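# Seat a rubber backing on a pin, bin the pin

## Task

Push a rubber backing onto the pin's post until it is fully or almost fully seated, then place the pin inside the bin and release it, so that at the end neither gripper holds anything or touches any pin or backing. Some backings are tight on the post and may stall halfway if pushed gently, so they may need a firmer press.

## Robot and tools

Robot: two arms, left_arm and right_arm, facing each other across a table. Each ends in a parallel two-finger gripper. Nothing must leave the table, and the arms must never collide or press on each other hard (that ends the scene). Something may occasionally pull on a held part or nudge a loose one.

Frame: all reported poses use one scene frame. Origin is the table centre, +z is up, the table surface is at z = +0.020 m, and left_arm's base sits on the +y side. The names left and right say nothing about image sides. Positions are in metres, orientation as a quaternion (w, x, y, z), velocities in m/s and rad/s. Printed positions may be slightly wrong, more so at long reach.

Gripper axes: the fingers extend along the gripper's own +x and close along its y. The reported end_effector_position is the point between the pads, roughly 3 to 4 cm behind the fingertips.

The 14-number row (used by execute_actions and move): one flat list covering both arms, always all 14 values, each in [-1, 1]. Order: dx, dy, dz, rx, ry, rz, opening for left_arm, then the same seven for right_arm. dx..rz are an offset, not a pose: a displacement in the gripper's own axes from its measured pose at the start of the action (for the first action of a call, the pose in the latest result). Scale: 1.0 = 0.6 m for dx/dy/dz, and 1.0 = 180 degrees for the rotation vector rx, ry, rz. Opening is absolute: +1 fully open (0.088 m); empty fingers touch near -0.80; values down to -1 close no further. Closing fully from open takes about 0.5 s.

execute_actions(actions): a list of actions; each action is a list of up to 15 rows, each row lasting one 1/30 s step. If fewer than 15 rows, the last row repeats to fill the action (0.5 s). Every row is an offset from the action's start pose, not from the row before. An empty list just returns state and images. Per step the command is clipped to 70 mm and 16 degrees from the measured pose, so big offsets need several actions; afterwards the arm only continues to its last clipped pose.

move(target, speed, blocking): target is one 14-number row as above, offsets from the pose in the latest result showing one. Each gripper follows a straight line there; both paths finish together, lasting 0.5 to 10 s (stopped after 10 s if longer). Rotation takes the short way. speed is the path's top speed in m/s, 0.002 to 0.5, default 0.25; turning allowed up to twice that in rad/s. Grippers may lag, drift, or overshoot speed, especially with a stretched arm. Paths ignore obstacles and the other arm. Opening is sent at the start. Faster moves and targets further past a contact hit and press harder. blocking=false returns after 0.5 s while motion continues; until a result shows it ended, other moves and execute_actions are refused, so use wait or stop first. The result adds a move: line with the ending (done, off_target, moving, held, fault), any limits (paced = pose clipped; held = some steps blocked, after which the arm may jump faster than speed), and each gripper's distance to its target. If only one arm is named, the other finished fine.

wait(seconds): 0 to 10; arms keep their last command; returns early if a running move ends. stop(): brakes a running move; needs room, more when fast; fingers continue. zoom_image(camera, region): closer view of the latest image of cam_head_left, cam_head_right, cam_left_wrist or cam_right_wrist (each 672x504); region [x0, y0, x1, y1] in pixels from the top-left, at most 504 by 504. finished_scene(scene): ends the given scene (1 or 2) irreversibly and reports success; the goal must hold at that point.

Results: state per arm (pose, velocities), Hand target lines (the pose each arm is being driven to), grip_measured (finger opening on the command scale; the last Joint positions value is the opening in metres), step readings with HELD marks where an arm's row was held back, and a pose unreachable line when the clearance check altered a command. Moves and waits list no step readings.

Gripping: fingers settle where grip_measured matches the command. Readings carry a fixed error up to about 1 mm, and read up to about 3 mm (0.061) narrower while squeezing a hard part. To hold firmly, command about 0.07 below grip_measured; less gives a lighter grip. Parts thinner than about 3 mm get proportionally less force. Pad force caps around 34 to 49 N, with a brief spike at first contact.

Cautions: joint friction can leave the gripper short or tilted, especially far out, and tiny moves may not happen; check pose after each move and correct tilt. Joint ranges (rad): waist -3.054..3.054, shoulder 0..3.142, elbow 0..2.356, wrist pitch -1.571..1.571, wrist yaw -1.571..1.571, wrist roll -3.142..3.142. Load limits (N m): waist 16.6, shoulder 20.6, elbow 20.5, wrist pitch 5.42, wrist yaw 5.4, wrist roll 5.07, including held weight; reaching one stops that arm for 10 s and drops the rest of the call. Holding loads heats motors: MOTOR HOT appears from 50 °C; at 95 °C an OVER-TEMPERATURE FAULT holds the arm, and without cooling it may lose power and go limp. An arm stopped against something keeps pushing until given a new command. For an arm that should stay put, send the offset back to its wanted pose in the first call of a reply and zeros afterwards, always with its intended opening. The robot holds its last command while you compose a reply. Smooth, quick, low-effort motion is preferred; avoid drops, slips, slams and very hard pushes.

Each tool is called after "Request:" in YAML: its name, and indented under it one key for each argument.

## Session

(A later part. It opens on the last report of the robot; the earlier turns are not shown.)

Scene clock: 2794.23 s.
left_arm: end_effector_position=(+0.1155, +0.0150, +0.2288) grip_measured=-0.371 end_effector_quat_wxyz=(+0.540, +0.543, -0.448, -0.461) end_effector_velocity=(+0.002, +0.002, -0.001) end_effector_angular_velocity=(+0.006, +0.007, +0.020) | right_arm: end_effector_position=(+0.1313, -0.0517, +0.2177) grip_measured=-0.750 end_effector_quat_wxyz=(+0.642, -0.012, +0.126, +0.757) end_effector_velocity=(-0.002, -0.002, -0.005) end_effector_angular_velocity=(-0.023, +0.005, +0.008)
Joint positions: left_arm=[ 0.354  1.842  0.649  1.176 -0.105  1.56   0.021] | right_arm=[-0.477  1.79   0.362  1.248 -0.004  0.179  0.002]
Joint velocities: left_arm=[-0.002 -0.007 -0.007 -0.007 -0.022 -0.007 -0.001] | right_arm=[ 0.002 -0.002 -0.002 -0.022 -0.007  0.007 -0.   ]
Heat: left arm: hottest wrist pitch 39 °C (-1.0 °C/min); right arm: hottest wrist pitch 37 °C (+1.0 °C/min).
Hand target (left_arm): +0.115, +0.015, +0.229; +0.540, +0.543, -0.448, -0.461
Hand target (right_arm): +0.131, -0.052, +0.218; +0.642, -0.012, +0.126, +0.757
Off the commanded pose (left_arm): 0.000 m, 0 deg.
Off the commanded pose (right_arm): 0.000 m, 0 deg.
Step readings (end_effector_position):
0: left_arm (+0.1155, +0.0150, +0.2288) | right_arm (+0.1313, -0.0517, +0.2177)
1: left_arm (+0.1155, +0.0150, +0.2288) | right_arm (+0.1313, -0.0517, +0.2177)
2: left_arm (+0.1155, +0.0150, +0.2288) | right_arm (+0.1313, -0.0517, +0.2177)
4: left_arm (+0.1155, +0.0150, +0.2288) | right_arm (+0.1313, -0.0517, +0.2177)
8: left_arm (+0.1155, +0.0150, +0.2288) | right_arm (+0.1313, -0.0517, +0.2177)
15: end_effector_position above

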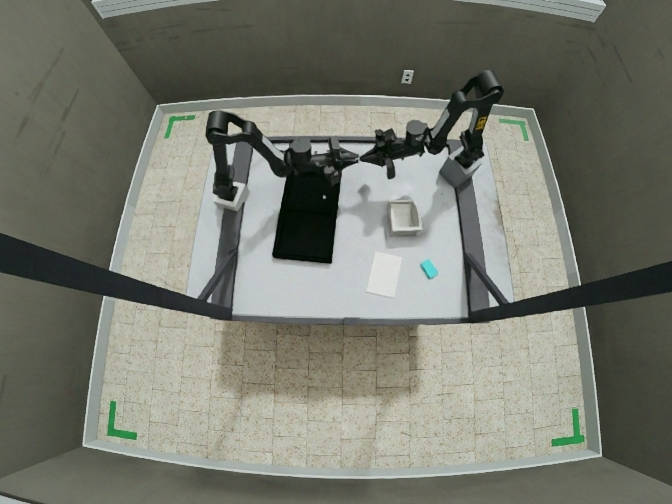

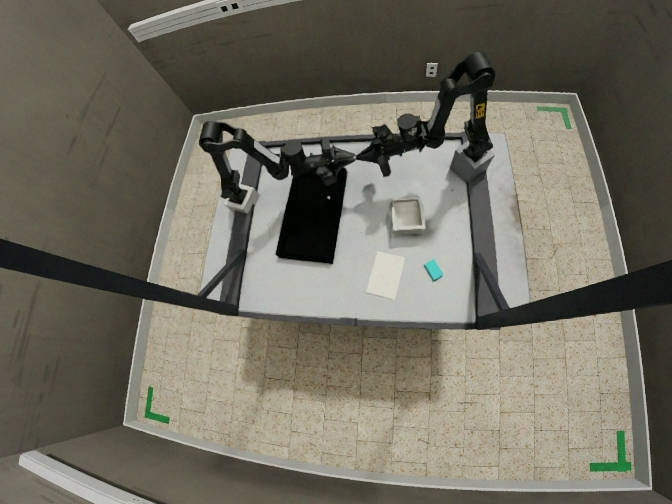

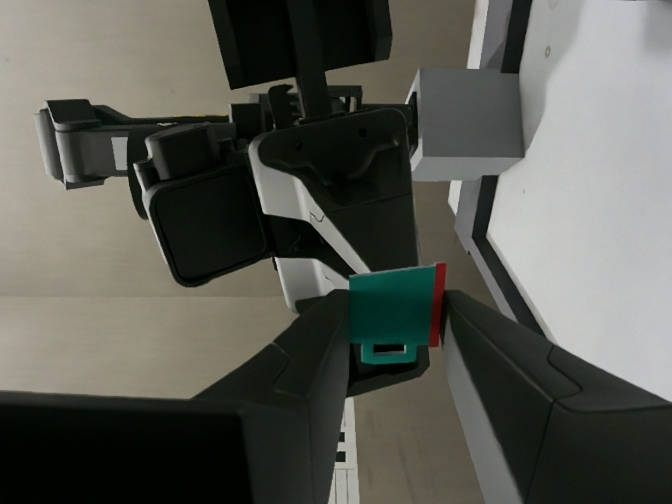

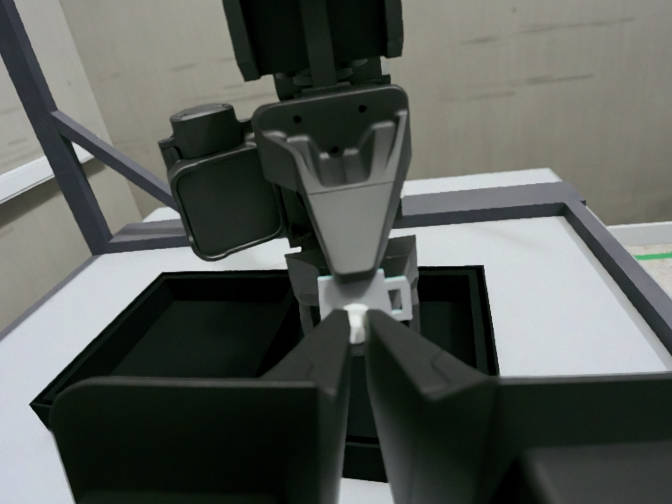

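Request:
execute_actions:
  actions:
    - [[0,0,0,0,0,0,-0.385,0,0,0,0,0,0,-0.76],[0,0,0,0,0,0,-0.39,0,0,0,0,0,0,-0.76],[0,0,0,0,0,0,-0.395,0,0,0,0,0,0,-0.76],[0,0,0,0,0,0,-0.40,0,0,0,0,0,0,-0.76],[0,0,0,0,0,0,-0.405,0,0,0,0,0,0,-0.76],[0,0,0,0,0,0,-0.41,0,0,0,0,0,0,-0.76],[0,0,0,0,0,0,-0.415,0,0,0,0,0,0,-0.76],[0,0,0,0,0,0,-0.42,0,0,0,0,0,0,-0.76]]

Request:
zoom_image:
  camera: "cam_left_wrist"
  region: [290, 230, 500, 400]

Scene clock: 2806.23 s.
left_arm: end_effector_position=(+0.1155, +0.0150, +0.2288) grip_measured=-0.406 end_effector_quat_wxyz=(+0.540, +0.543, -0.448, -0.461) end_effector_velocity=(-0.002, -0.001, -0.006) end_effector_angular_velocity=(+0.030, +0.010, -0.010) | right_arm: end_effector_position=(+0.1313, -0.0517, +0.2177) grip_measured=-0.750 end_effector_quat_wxyz=(+0.642, -0.012, +0.126, +0.757) end_effector_velocity=(+0.002, +0.001, +0.003) end_effector_angular_velocity=(+0.014, -0.006, -0.008)
Joint positions: left_arm=[ 0.354  1.842  0.649  1.176 -0.105  1.56   0.019] | right_arm=[-0.477  1.79   0.362  1.248 -0.004  0.179  0.002]
Joint velocities: left_arm=[-0.002 -0.002  0.002 -0.037  0.007 -0.007 -0.001] | right_arm=[-0.002 -0.002  0.002  0.007  0.007 -0.007 -0.   ]
Heat: left arm: hottest wrist pitch 40 °C (+1.0 °C/min); right arm: hottest wrist pitch 37 °C (+0.0 °C/min).
Hand target (left_arm): +0.115, +0.015, +0.229; +0.540, +0.543, -0.448, -0.461
Hand target (right_arm): +0.131, -0.052, +0.218; +0.642, -0.012, +0.126, +0.757
Off the commanded pose (left_arm): 0.000 m, 0 deg.
Off the commanded pose (right_arm): 0.000 m, 0 deg.
Step readings (end_effector_position):
0: left_arm (+0.1155, +0.0150, +0.2288) | right_arm (+0.1313, -0.0517, +0.2177)
1: left_arm (+0.1155, +0.0150, +0.2288) | right_arm (+0.1313, -0.0517, +0.2177)
2: left_arm (+0.1155, +0.0150, +0.2288) | right_arm (+0.1313, -0.0517, +0.2177)
4: left_arm (+0.1155, +0.0150, +0.2288) | right_arm (+0.1313, -0.0517, +0.2177)
8: left_arm (+0.1155, +0.0150, +0.2288) | right_arm (+0.1313, -0.0517, +0.2177)
15: end_effector_position above

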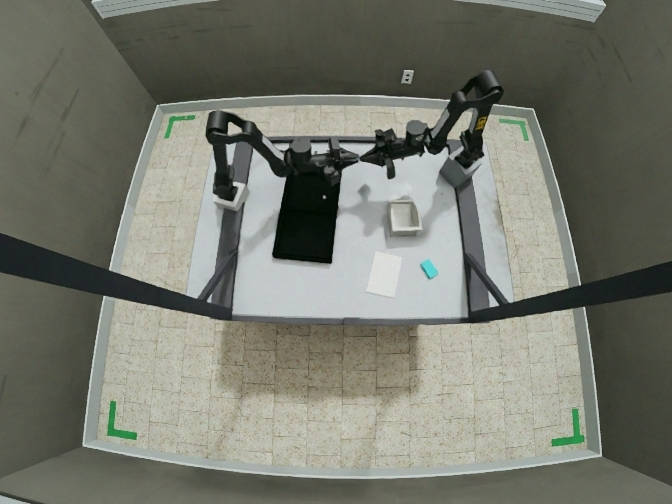

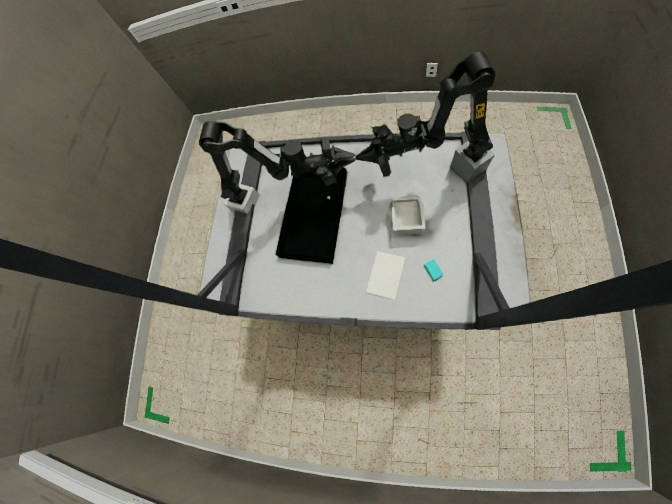

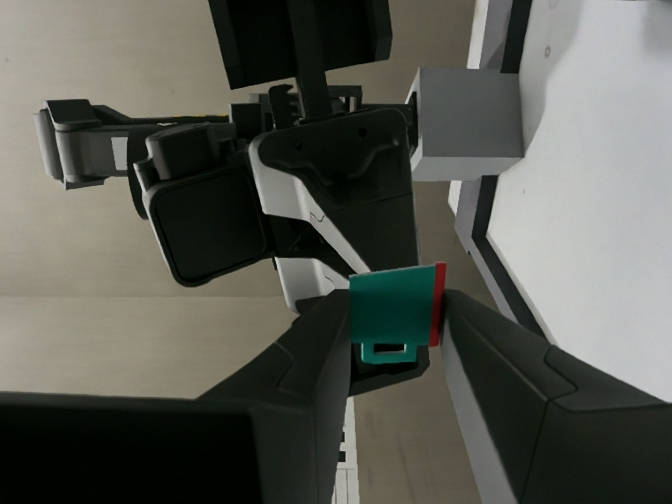

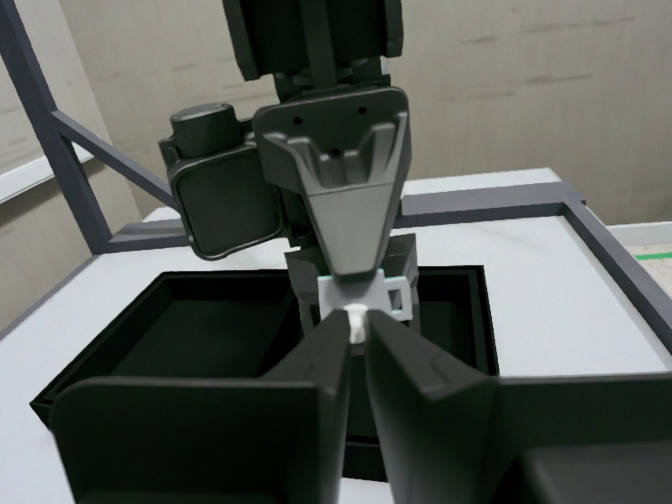

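Region (290, 230, 500, 400) of cam_left_wrist's 672x504 image, scaled by 2.400, with more detail than that image has; it fills the top 408 rows of this view, and the rest is white.

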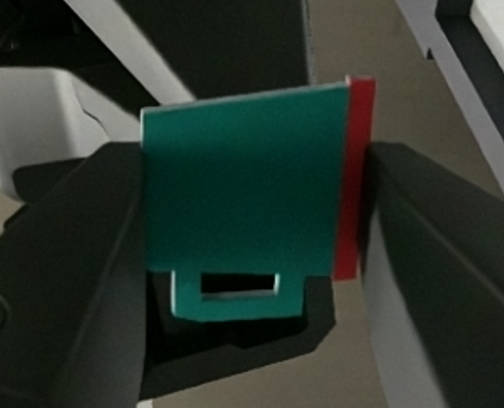

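Request:
move:
  target: [0,0,0,0,0,0,-0.42,-0.010,0,-0.0018,0,0,0,-0.76]
  speed: 0.006

Request:
zoom_image:
  camera: "cam_right_wrist"
  region: [290, 240, 430, 370]

Request:
zoom_image:
  camera: "cam_left_wrist"
  region: [290, 230, 500, 400]

Scene clock: 2812.80 s.
left_arm: end_effector_position=(+0.1155, +0.0146, +0.2296) grip_measured=-0.407 end_effector_quat_wxyz=(+0.541, +0.543, -0.448, -0.460) end_effector_velocity=(-0.002, +0.000, -0.007) end_effector_angular_velocity=(+0.026, +0.009, +0.000) | right_arm: end_effector_position=(+0.1317, -0.0536, +0.2188) grip_measured=-0.750 end_effector_quat_wxyz=(+0.642, -0.010, +0.125, +0.757) end_effector_velocity=(-0.002, +0.000, +0.002) end_effector_angular_velocity=(+0.000, +0.011, +0.018)
Joint positions: left_arm=[ 0.354  1.842  0.651  1.176 -0.105  1.56   0.019] | right_arm=[-0.477  1.784  0.354  1.255 -0.004  0.179  0.002]
Joint velocities: left_arm=[-0.007  0.002 -0.002 -0.022 -0.007 -0.007 -0.   ] | right_arm=[-0.002 -0.007  0.002 -0.007 -0.022  0.007  0.   ]
Heat: left arm: hottest wrist pitch 40 °C (+1.0 °C/min); right arm: hottest wrist pitch 38 °C (+1.0 °C/min).
Hand target (left_arm): +0.115, +0.015, +0.229; +0.540, +0.543, -0.448, -0.461
Hand target (right_arm): +0.132, -0.058, +0.218; +0.642, -0.012, +0.126, +0.757
Off the commanded pose (left_arm): 0.001 m, 0 deg.
Off the commanded pose (right_arm): 0.004 m, 0 deg.
move: done

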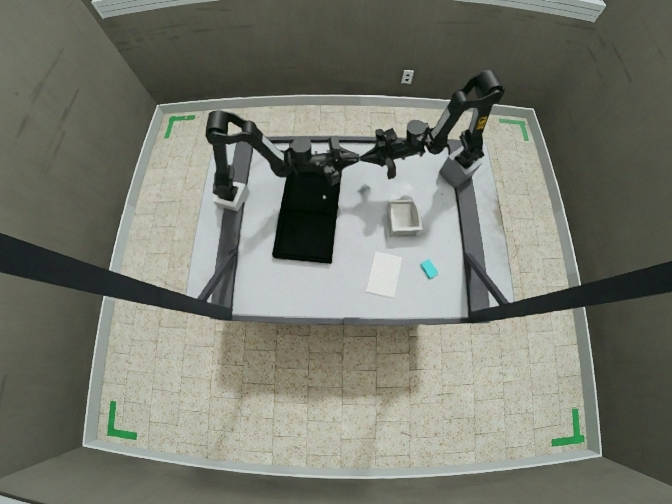

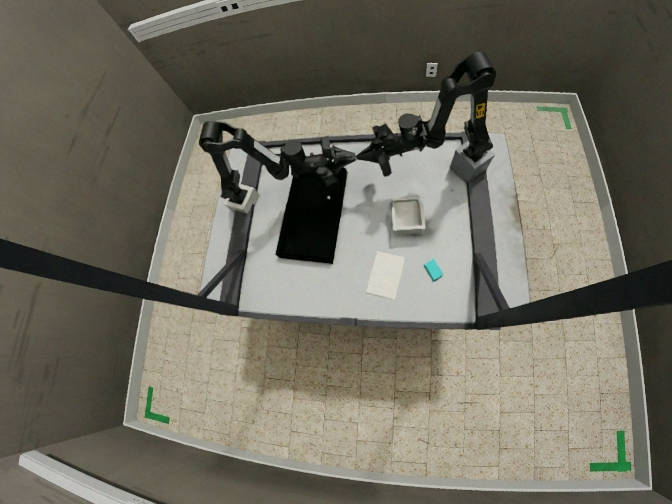

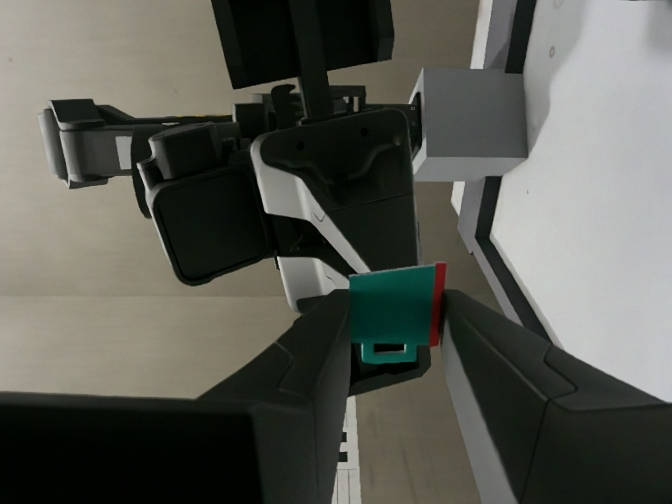

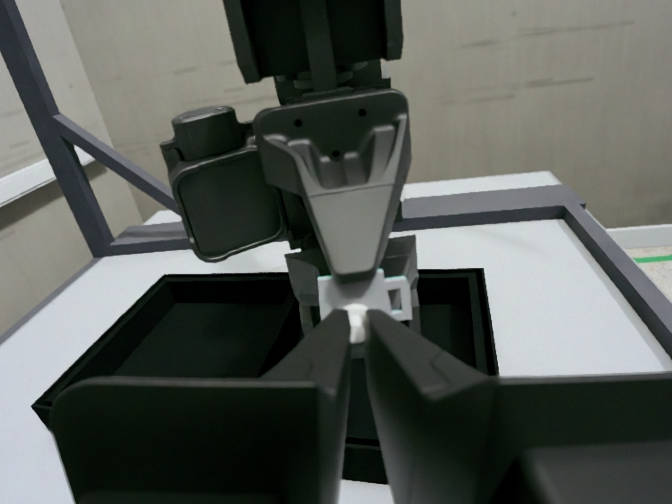

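Region (290, 240, 430, 370) of cam_right_wrist's 672x504 image, scaled by 3.600, with more detail than that image has; it fills the top 468 rows of this view, and the rest is white.

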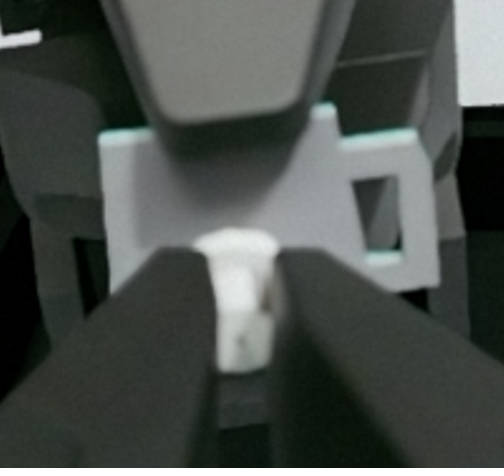

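Region (290, 230, 500, 400) of cam_left_wrist's 672x504 image, scaled by 2.400, with more detail than that image has; it fills the top 408 rows of this view, and the rest is white.

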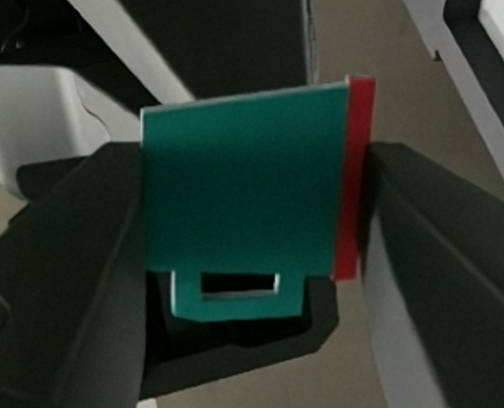

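Request:
execute_actions:
  actions:
    - [[-0.001,-0.001,0,0,0,0,-0.42,-0.007,0,-0.003,0,0,0,-0.76],[-0.0012,-0.001,0,0,0,0,-0.42,-0.0076,0,-0.0031,0,0,0,-0.76],[-0.0014,-0.001,0,0,0,0,-0.42,-0.0082,0,-0.0032,0,0,0,-0.76],[-0.0016,-0.001,0,0,0,0,-0.42,-0.0088,0,-0.0033,0,0,0,-0.76],[-0.0018,-0.001,0,0,0,0,-0.42,-0.0094,0,-0.0034,0,0,0,-0.76],[-0.002,-0.001,0,0,0,0,-0.42,-0.010,0,-0.0035,0,0,0,-0.76],[-0.0022,-0.001,0,0,0,0,-0.42,-0.0106,0,-0.0036,0,0,0,-0.76],[-0.0024,-0.001,0,0,0,0,-0.42,-0.0112,0,-0.0037,0,0,0,-0.76],[-0.0026,-0.001,0,0,0,0,-0.42,-0.0118,0,-0.0038,0,0,0,-0.76],[-0.0028,-0.001,0,0,0,0,-0.42,-0.0124,0,-0.0039,0,0,0,-0.76],[-0.003,-0.001,0,0,0,0,-0.42,-0.013,0,-0.004,0,0,0,-0.76]]

Request:
zoom_image:
  camera: "cam_right_wrist"
  region: [290, 240, 430, 370]

Request:
zoom_image:
  camera: "cam_left_wrist"
  region: [290, 230, 500, 400]

Scene clock: 2827.17 s.
left_arm: end_effector_position=(+0.1155, +0.0145, +0.2308) grip_measured=-0.417 end_effector_quat_wxyz=(+0.542, +0.541, -0.450, -0.459) end_effector_velocity=(+0.002, -0.000, +0.000) end_effector_angular_velocity=(+0.001, +0.007, +0.010) | right_arm: end_effector_position=(+0.1326, -0.0598, +0.2160) grip_measured=-0.750 end_effector_quat_wxyz=(+0.641, -0.012, +0.126, +0.757) end_effector_velocity=(+0.001, -0.005, +0.001) end_effector_angular_velocity=(-0.001, -0.006, +0.006)
Joint positions: left_arm=[ 0.354  1.842  0.651  1.181 -0.105  1.56   0.019] | right_arm=[-0.476  1.78   0.328  1.27  -0.004  0.179  0.002]
Joint velocities: left_arm=[ 0.002 -0.002  0.002 -0.007 -0.007 -0.007 -0.   ] | right_arm=[-0.002 -0.022 -0.017 -0.007 -0.007 -0.007 -0.   ]
Heat: left arm: hottest wrist pitch 40 °C (+0.0 °C/min); right arm: hottest wrist pitch 38 °C (+1.0 °C/min).
Hand target (left_arm): +0.115, +0.016, +0.229; +0.541, +0.543, -0.448, -0.460
Hand target (right_arm): +0.133, -0.062, +0.218; +0.641, -0.010, +0.125, +0.757
Off the commanded pose (left_arm): 0.003 m, 0 deg.
Off the commanded pose (right_arm): 0.003 m, 0 deg.
Step readings (end_effector_position):
0: left_arm (+0.1155, +0.0146, +0.2296) | right_arm (+0.1317, -0.0536, +0.2188)
1: left_arm (+0.1155, +0.0146, +0.2298) | right_arm (+0.1317, -0.0536, +0.2191)
2: left_arm (+0.1155, +0.0146, +0.2301) | right_arm (+0.1317, -0.0537, +0.2195)
4: left_arm (+0.1155, +0.0145, +0.2307) | right_arm (+0.1317, -0.0540, +0.2200)
8: left_arm (+0.1155, +0.0144, +0.2312) | right_arm (+0.1317, -0.0545, +0.2204)
15: end_effector_position above

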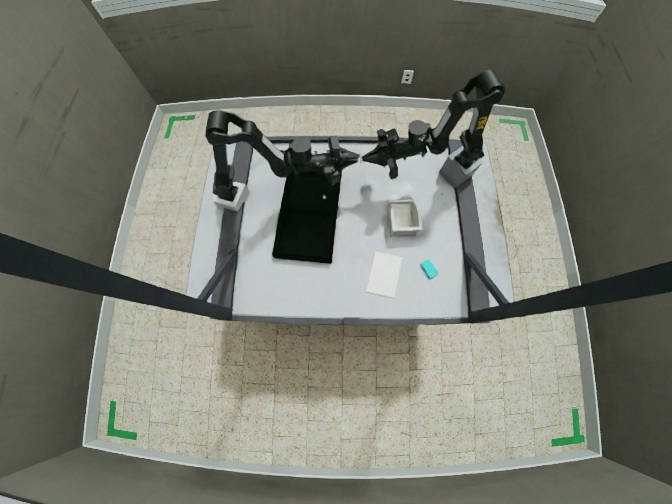

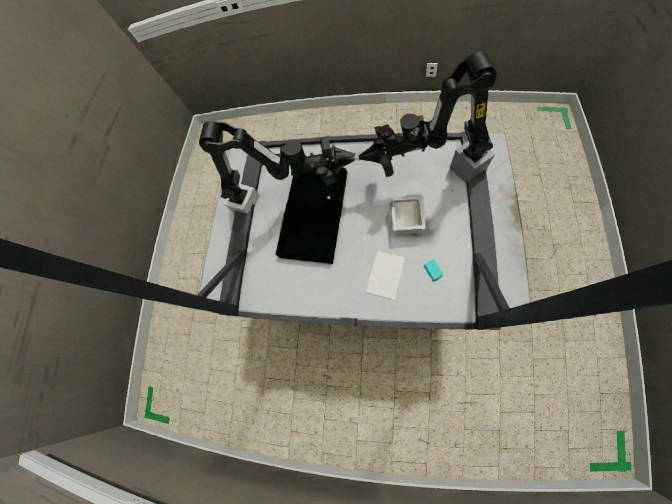

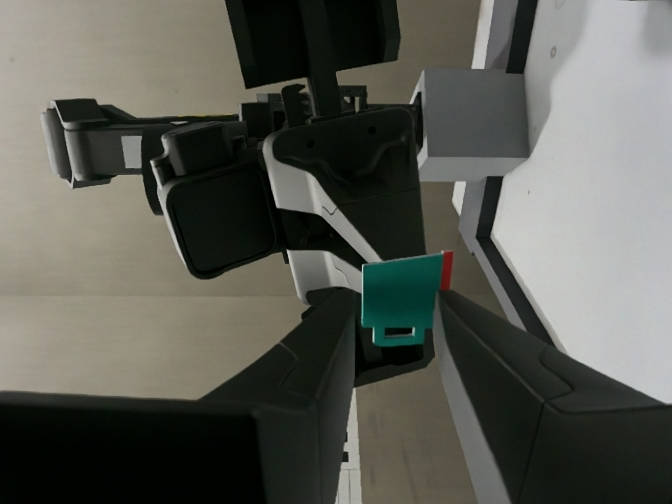

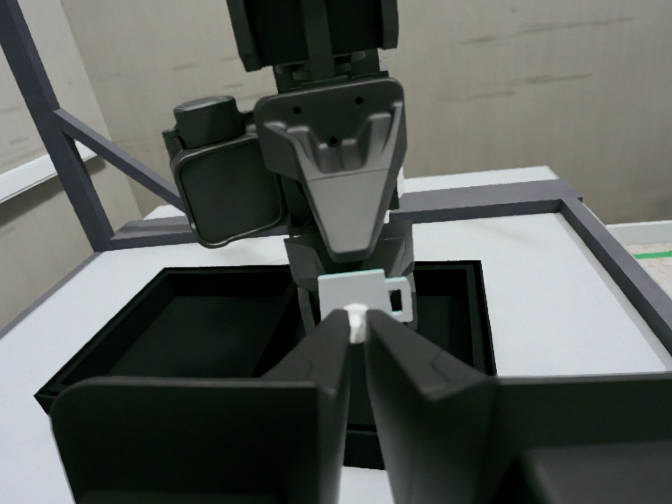

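Region (290, 240, 430, 370) of cam_right_wrist's 672x504 image, scaled by 3.600, with more detail than that image has; it fills the top 468 rows of this view, and the rest is white.

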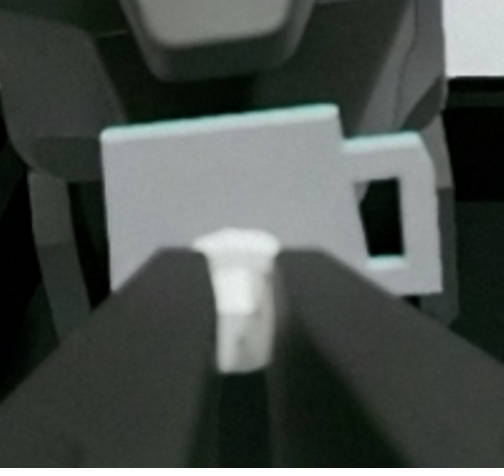

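Region (290, 230, 500, 400) of cam_left_wrist's 672x504 image, scaled by 2.400, with more detail than that image has; it fills the top 408 rows of this view, and the rest is white.

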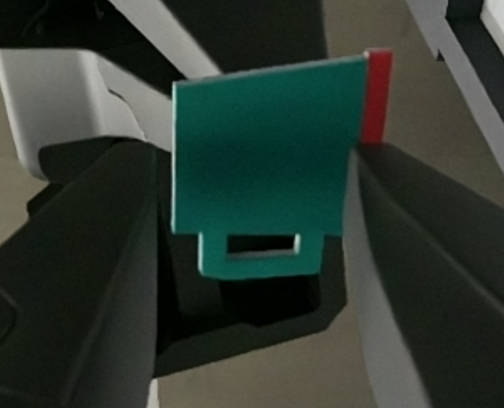

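Request:
execute_actions:
  actions:
    - [[0,-0.003,0,0,0,-0.0026,-0.20,0,0,0,0,0,0,-0.76]]

Request:
zoom_image:
  camera: "cam_right_wrist"
  region: [320, 285, 400, 355]

Scene clock: 2947.67 s.
left_arm: end_effector_position=(+0.1155, +0.0145, +0.2293) grip_measured=-0.204 end_effector_quat_wxyz=(+0.541, +0.543, -0.448, -0.461) end_effector_velocity=(-0.002, +0.000, -0.008) end_effector_angular_velocity=(+0.033, +0.024, -0.009) | right_arm: end_effector_position=(+0.1326, -0.0598, +0.2171) grip_measured=-0.750 end_effector_quat_wxyz=(+0.641, -0.011, +0.125, +0.757) end_effector_velocity=(-0.000, -0.001, -0.001) end_effector_angular_velocity=(-0.006, -0.007, +0.006)
Joint positions: left_arm=[ 0.354  1.842  0.651  1.174 -0.105  1.56   0.029] | right_arm=[-0.476  1.777  0.328  1.272 -0.004  0.179  0.002]
Joint velocities: left_arm=[-0.002 -0.002 -0.002 -0.037  0.007 -0.022  0.001] | right_arm=[-0.002 -0.002 -0.002 -0.007 -0.007 -0.007 -0.   ]
Heat: left arm: hottest wrist pitch 40 °C (+0.0 °C/min); right arm: hottest wrist pitch 42 °C (+2.0 °C/min).
Hand target (left_arm): +0.115, +0.015, +0.229; +0.540, +0.543, -0.447, -0.461
Hand target (right_arm): +0.133, -0.060, +0.216; +0.641, -0.012, +0.126, +0.757
Off the commanded pose (left_arm): 0.000 m, 0 deg.
Off the commanded pose (right_arm): 0.001 m, 0 deg.
Step readings (end_effector_position):
0: left_arm (+0.1155, +0.0145, +0.2308) | right_arm (+0.1326, -0.0598, +0.2171)
1: left_arm (+0.1155, +0.0145, +0.2307) | right_arm (+0.1326, -0.0598, +0.2171)
2: left_arm (+0.1155, +0.0145, +0.2304) | right_arm (+0.1326, -0.0598, +0.2171)
4: left_arm (+0.1155, +0.0145, +0.2297) | right_arm (+0.1326, -0.0598, +0.2171)
8: left_arm (+0.1155, +0.0145, +0.2295) | right_arm (+0.1326, -0.0598, +0.2171)
15: end_effector_position above

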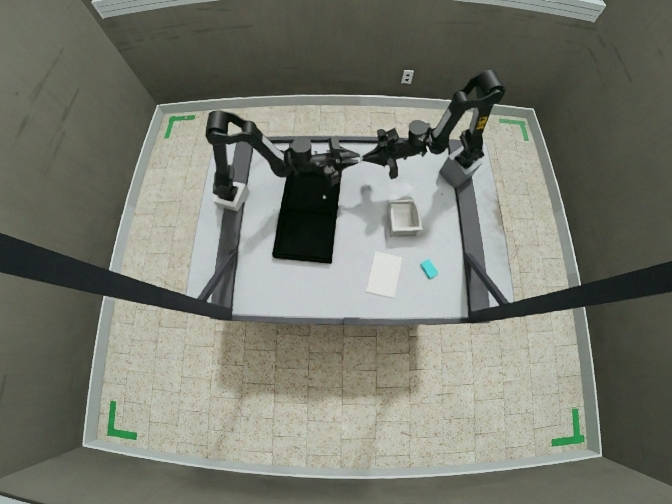

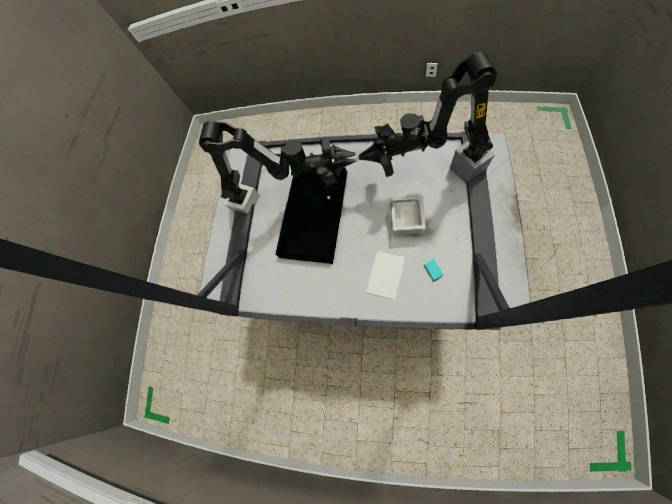

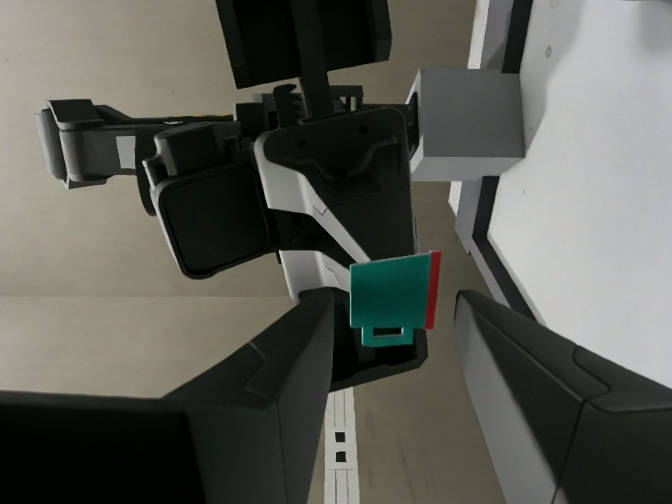

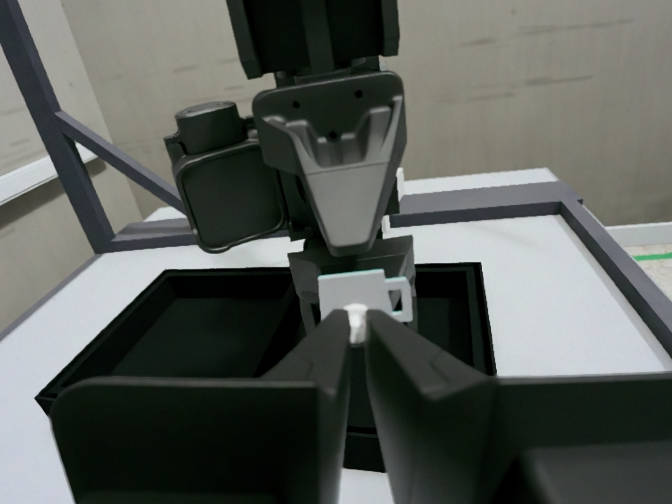

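Region (320, 285, 400, 355) of cam_right_wrist's 672x504 image, scaled by 6.300, with more detail than that image has; it fills the top 441 rows of this view, and the rest is white.

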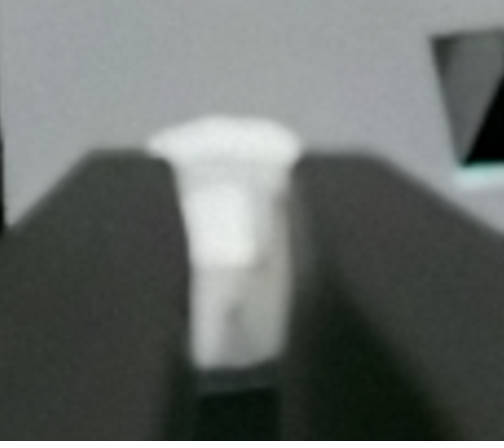

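Request:
move:
  target: [0,0,0,0,0,0,-0.20,0.020,0,0.0040,0,0,0,-0.76]
  speed: 0.015

Request:
zoom_image:
  camera: "cam_left_wrist"
  region: [290, 230, 500, 400]

Scene clock: 2969.90 s.
left_arm: end_effector_position=(+0.1155, +0.0145, +0.2292) grip_measured=-0.203 end_effector_quat_wxyz=(+0.540, +0.543, -0.448, -0.461) end_effector_velocity=(+0.002, +0.001, +0.002) end_effector_angular_velocity=(-0.014, +0.035, +0.020) | right_arm: end_effector_position=(+0.1307, -0.0492, +0.2198) grip_measured=-0.750 end_effector_quat_wxyz=(+0.641, -0.008, +0.123, +0.757) end_effector_velocity=(+0.002, +0.001, -0.002) end_effector_angular_velocity=(-0.006, -0.010, -0.008)
Joint positions: left_arm=[ 0.354  1.842  0.651  1.174 -0.105  1.56   0.029] | right_arm=[-0.476  1.796  0.371  1.255 -0.004  0.179  0.002]
Joint velocities: left_arm=[-0.002 -0.002 -0.002  0.007 -0.022 -0.037  0.   ] | right_arm=[-0.002  0.002  0.002 -0.007  0.007 -0.007 -0.   ]
Heat: left arm: hottest wrist pitch 40 °C (+0.0 °C/min); right arm: hottest wrist pitch 41 °C (+0.0 °C/min).
Hand target (left_arm): +0.115, +0.015, +0.229; +0.540, +0.543, -0.448, -0.461
Hand target (right_arm): +0.131, -0.048, +0.217; +0.641, -0.011, +0.125, +0.757
Off the commanded pose (left_arm): 0.000 m, 0 deg.
Off the commanded pose (right_arm): 0.003 m, 0 deg.
move: done

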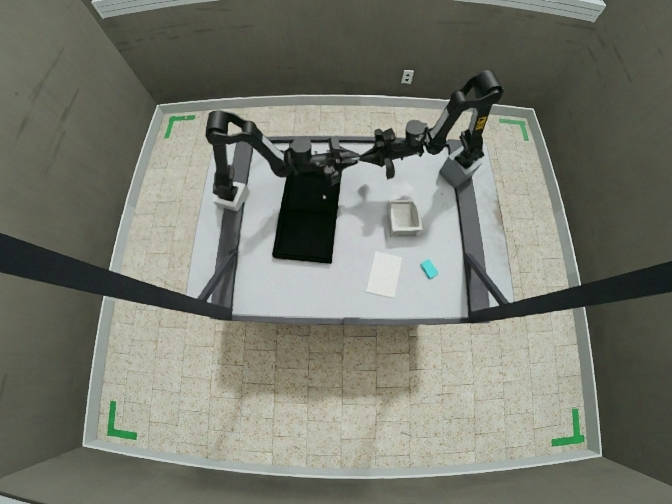

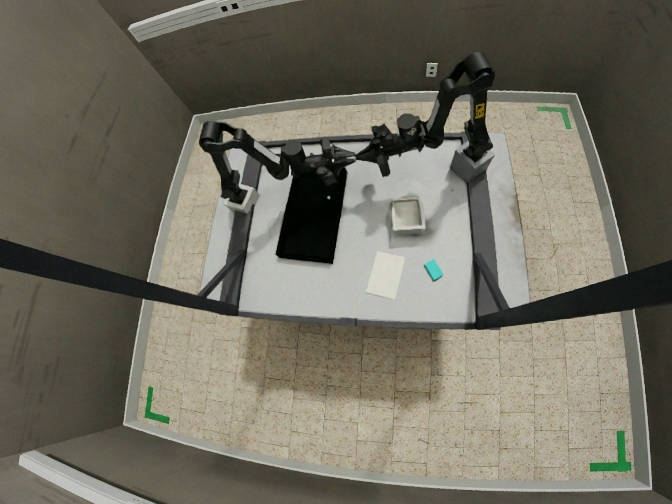

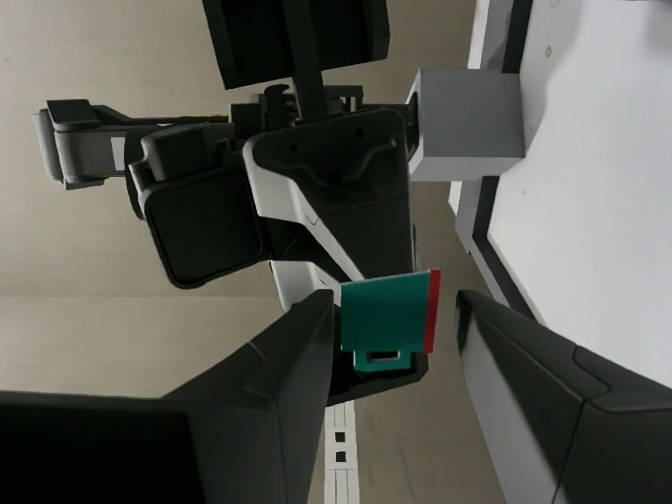

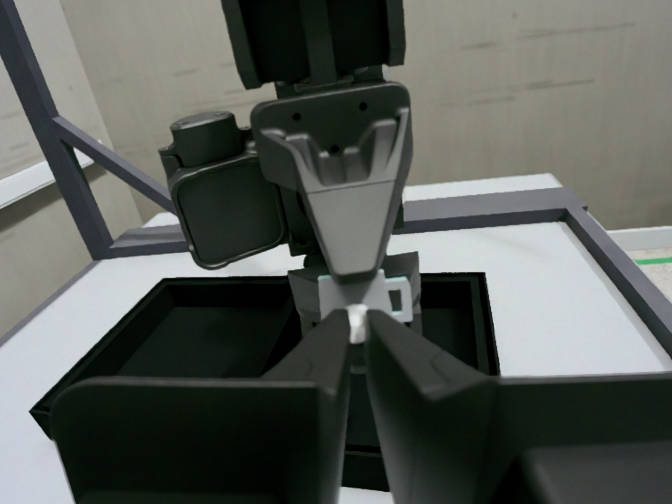

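Region (290, 230, 500, 400) of cam_left_wrist's 672x504 image, scaled by 2.400, with more detail than that image has; it fills the top 408 rows of this view, and the rest is white.

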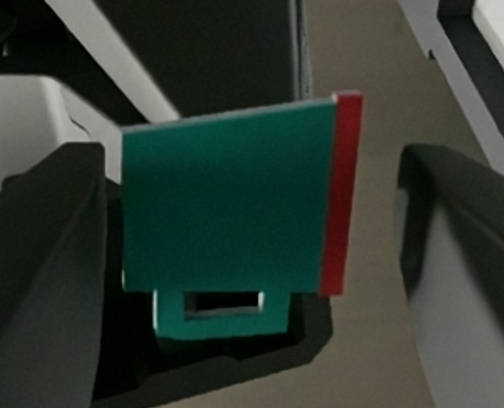

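Request:
execute_actions:
  actions:
    - [[0,0,0,0,0,0,-0.24,0,0,-0.0022,0,0.002,0,-0.76],[0,0,0,0,0,0,-0.26,0,0,-0.0022,0,0.002,0,-0.76],[0,0,0,0,0,0,-0.27,0,0,-0.0022,0,0.002,0,-0.76]]

Request:
zoom_image:
  camera: "cam_left_wrist"
  region: [290, 230, 500, 400]

Scene clock: 2994.67 s.
left_arm: end_effector_position=(+0.1155, +0.0145, +0.2292) grip_measured=-0.267 end_effector_quat_wxyz=(+0.540, +0.543, -0.448, -0.461) end_effector_velocity=(-0.000, +0.001, -0.008) end_effector_angular_velocity=(+0.038, -0.005, +0.005) | right_arm: end_effector_position=(+0.1307, -0.0492, +0.2191) grip_measured=-0.750 end_effector_quat_wxyz=(+0.641, -0.009, +0.124, +0.757) end_effector_velocity=(+0.000, -0.001, -0.001) end_effector_angular_velocity=(-0.006, -0.007, +0.006)
Joint positions: left_arm=[ 0.354  1.842  0.651  1.174 -0.105  1.56   0.026] | right_arm=[-0.476  1.796  0.371  1.251 -0.004  0.179  0.002]
Joint velocities: left_arm=[-0.002 -0.002 -0.002 -0.037 -0.007  0.007 -0.   ] | right_arm=[-0.002 -0.002 -0.002 -0.007 -0.007 -0.007 -0.   ]
Heat: left arm: hottest wrist pitch 40 °C (+0.0 °C/min); right arm: hottest wrist pitch 39 °C (-2.0 °C/min).
Hand target (left_arm): +0.115, +0.015, +0.229; +0.540, +0.543, -0.448, -0.461
Hand target (right_arm): +0.131, -0.049, +0.218; +0.641, -0.010, +0.125, +0.757
Off the commanded pose (left_arm): 0.000 m, 0 deg.
Off the commanded pose (right_arm): 0.001 m, 0 deg.
Step readings (end_effector_position):
0: left_arm (+0.1155, +0.0145, +0.2292) | right_arm (+0.1307, -0.0491, +0.2197)
1: left_arm (+0.1155, +0.0145, +0.2292) | right_arm (+0.1307, -0.0491, +0.2196)
2: left_arm (+0.1155, +0.0145, +0.2292) | right_arm (+0.1307, -0.0491, +0.2195)
4: left_arm (+0.1155, +0.0145, +0.2292) | right_arm (+0.1307, -0.0492, +0.2193)
8: left_arm (+0.1155, +0.0145, +0.2292) | right_arm (+0.1307, -0.0492, +0.2192)
15: end_effector_position above

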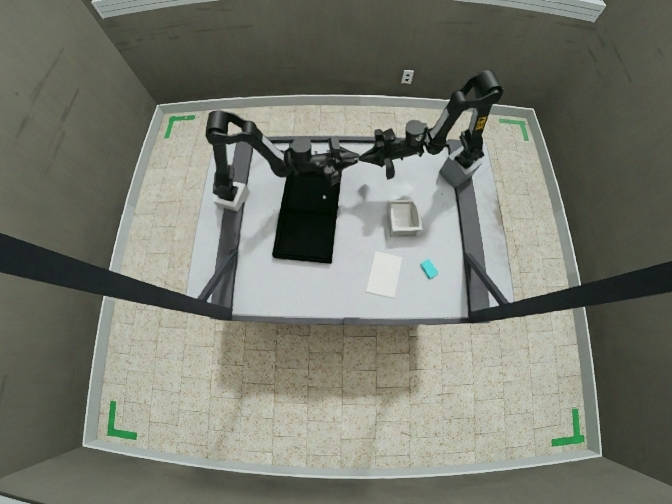

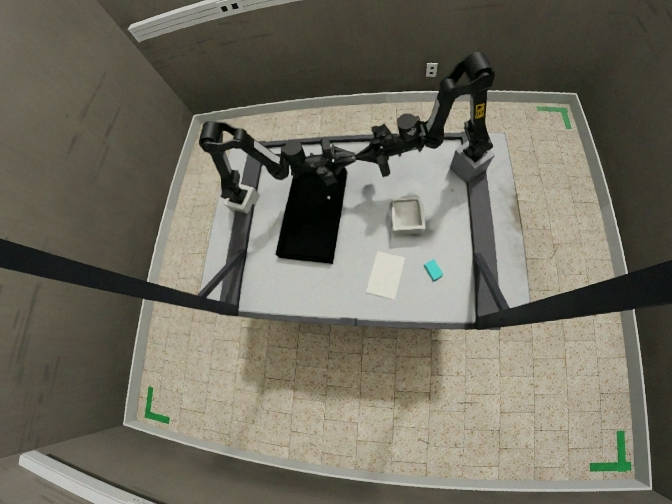

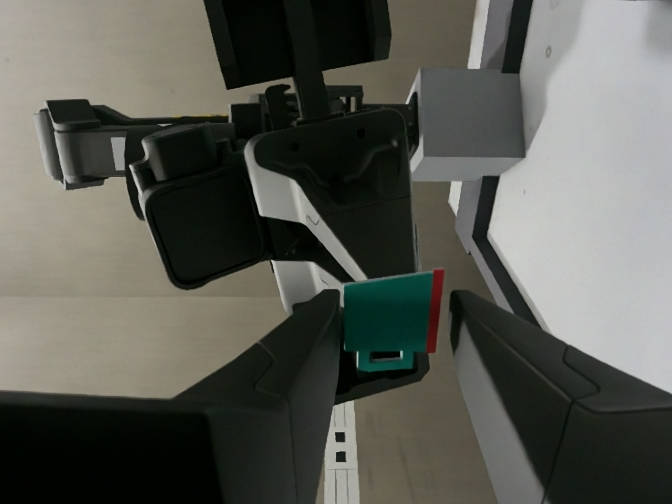

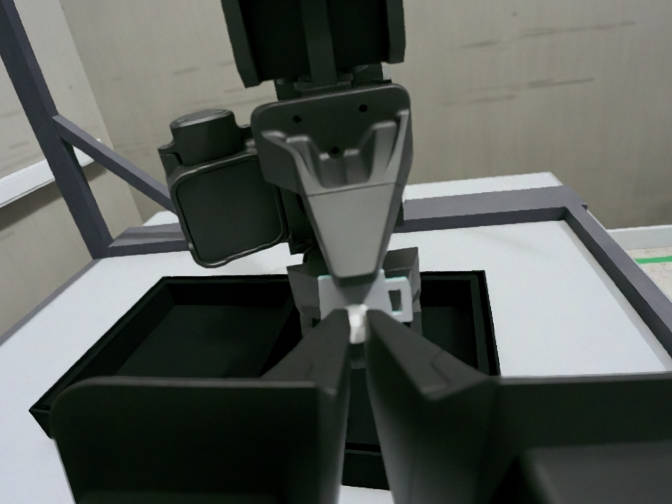

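Region (290, 230, 500, 400) of cam_left_wrist's 672x504 image, scaled by 2.400, with more detail than that image has; it fills the top 408 rows of this view, and the rest is white.

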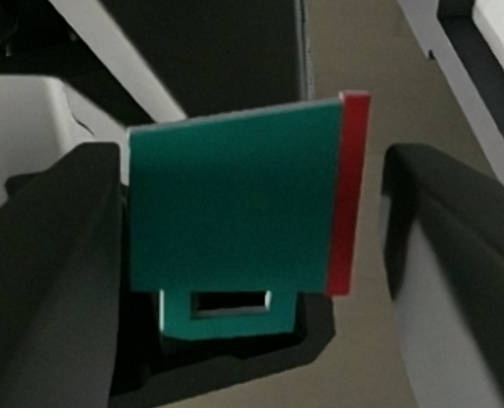

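Request:
execute_actions:
  actions:
    - [[0,0,0,0,0,0,-0.27,0,0,-0.0026,0,0.0024,0,-0.76],[0,0,0,0,0,0,-0.27,0,0,-0.0026,0,0.0024,0,-0.76],[0,0,0,0,0,0,-0.27,0,0,-0.0026,0,0.0024,0,-0.76],[0,0,0,0,0,0,-0.27,0,0,-0.0026,0,0.0024,0,-0.76],[0,0,0,0,0,0,-0.28,0,0,-0.0026,0,0.0024,0,-0.76],[0,0,0,0,0,0,-0.29,0,0,-0.0026,0,0.0024,0,-0.76],[0,0,0,0,0,0,-0.30,0,0,-0.0026,0,0.0024,0,-0.76],[0,0,0,0,0,0,-0.31,0,0,-0.0026,0,0.0024,0,-0.76],[0,0,0,0,0,0,-0.32,0,0,-0.0026,0,0.0024,0,-0.76]]

Request:
zoom_image:
  camera: "cam_left_wrist"
  region: [290, 230, 500, 400]

Scene clock: 3005.20 s.
left_arm: end_effector_position=(+0.1155, +0.0145, +0.2292) grip_measured=-0.315 end_effector_quat_wxyz=(+0.540, +0.543, -0.448, -0.461) end_effector_velocity=(-0.000, +0.001, -0.005) end_effector_angular_velocity=(+0.021, +0.009, +0.005) | right_arm: end_effector_position=(+0.1308, -0.0493, +0.2183) grip_measured=-0.750 end_effector_quat_wxyz=(+0.641, -0.011, +0.125, +0.757) end_effector_velocity=(-0.001, +0.000, +0.002) end_effector_angular_velocity=(+0.006, -0.017, +0.018)
Joint positions: left_arm=[ 0.354  1.842  0.651  1.174 -0.105  1.56   0.024] | right_arm=[-0.476  1.796  0.371  1.248 -0.004  0.179  0.002]
Joint velocities: left_arm=[-0.002 -0.002 -0.002 -0.022 -0.007 -0.007 -0.001] | right_arm=[-0.007 -0.007  0.002 -0.007 -0.022 -0.022 -0.   ]
Heat: left arm: hottest wrist pitch 40 °C (+0.0 °C/min); right arm: hottest wrist pitch 39 °C (-3.0 °C/min).
Hand target (left_arm): +0.115, +0.015, +0.229; +0.540, +0.543, -0.448, -0.461
Hand target (right_arm): +0.131, -0.049, +0.218; +0.641, -0.012, +0.126, +0.757
Off the commanded pose (left_arm): 0.000 m, 0 deg.
Off the commanded pose (right_arm): 0.001 m, 0 deg.
Step readings (end_effector_position):
0: left_arm (+0.1155, +0.0145, +0.2292) | right_arm (+0.1307, -0.0492, +0.2191)
1: left_arm (+0.1155, +0.0145, +0.2292) | right_arm (+0.1307, -0.0492, +0.2191)
2: left_arm (+0.1155, +0.0145, +0.2292) | right_arm (+0.1308, -0.0493, +0.2188)
4: left_arm (+0.1155, +0.0145, +0.2292) | right_arm (+0.1308, -0.0493, +0.2185)
8: left_arm (+0.1155, +0.0145, +0.2292) | right_arm (+0.1308, -0.0493, +0.2183)
15: end_effector_position above

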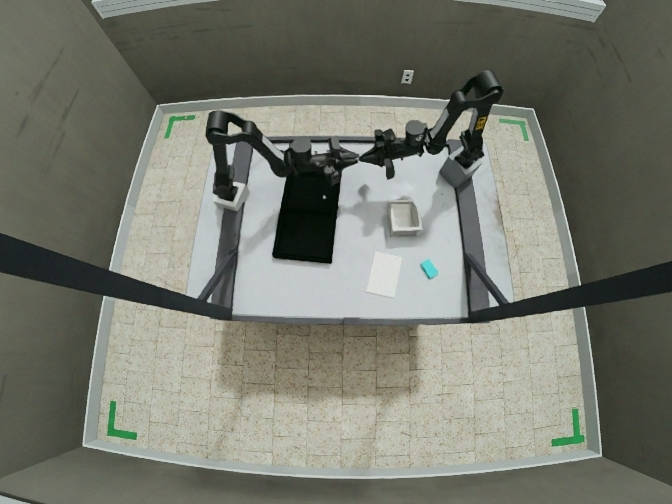

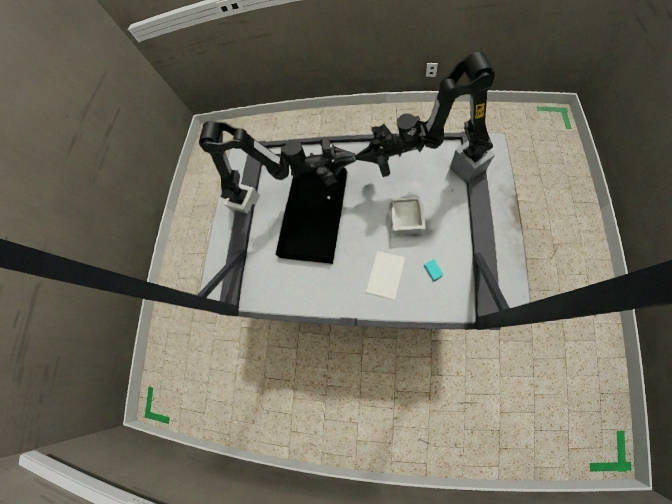

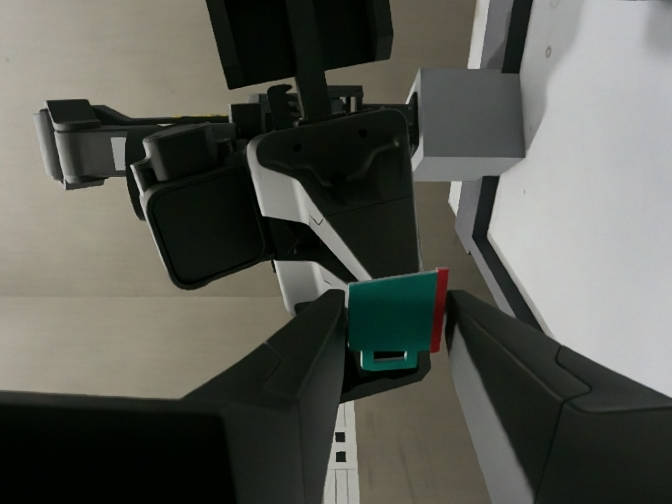

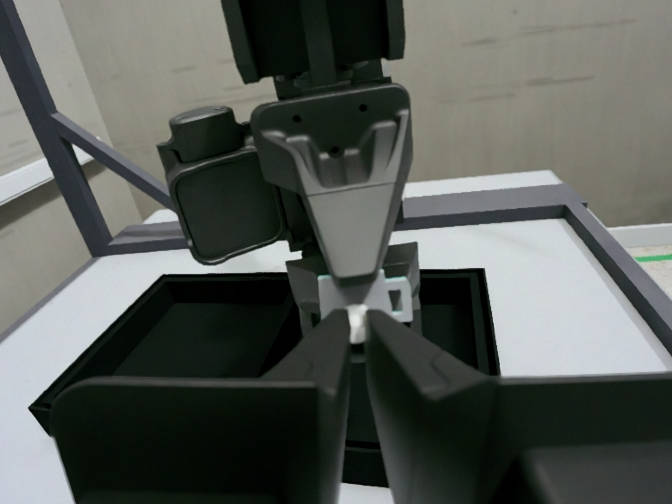

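Region (290, 230, 500, 400) of cam_left_wrist's 672x504 image, scaled by 2.400, with more detail than that image has; it fills the top 408 rows of this view, and the rest is white.

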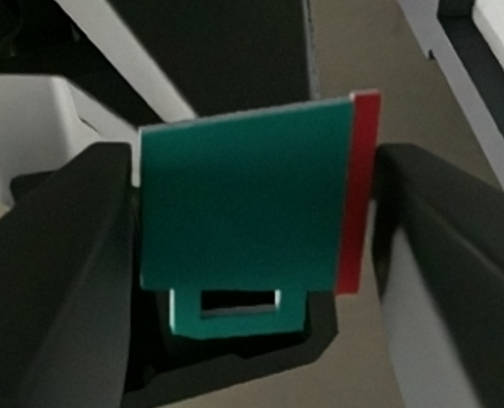

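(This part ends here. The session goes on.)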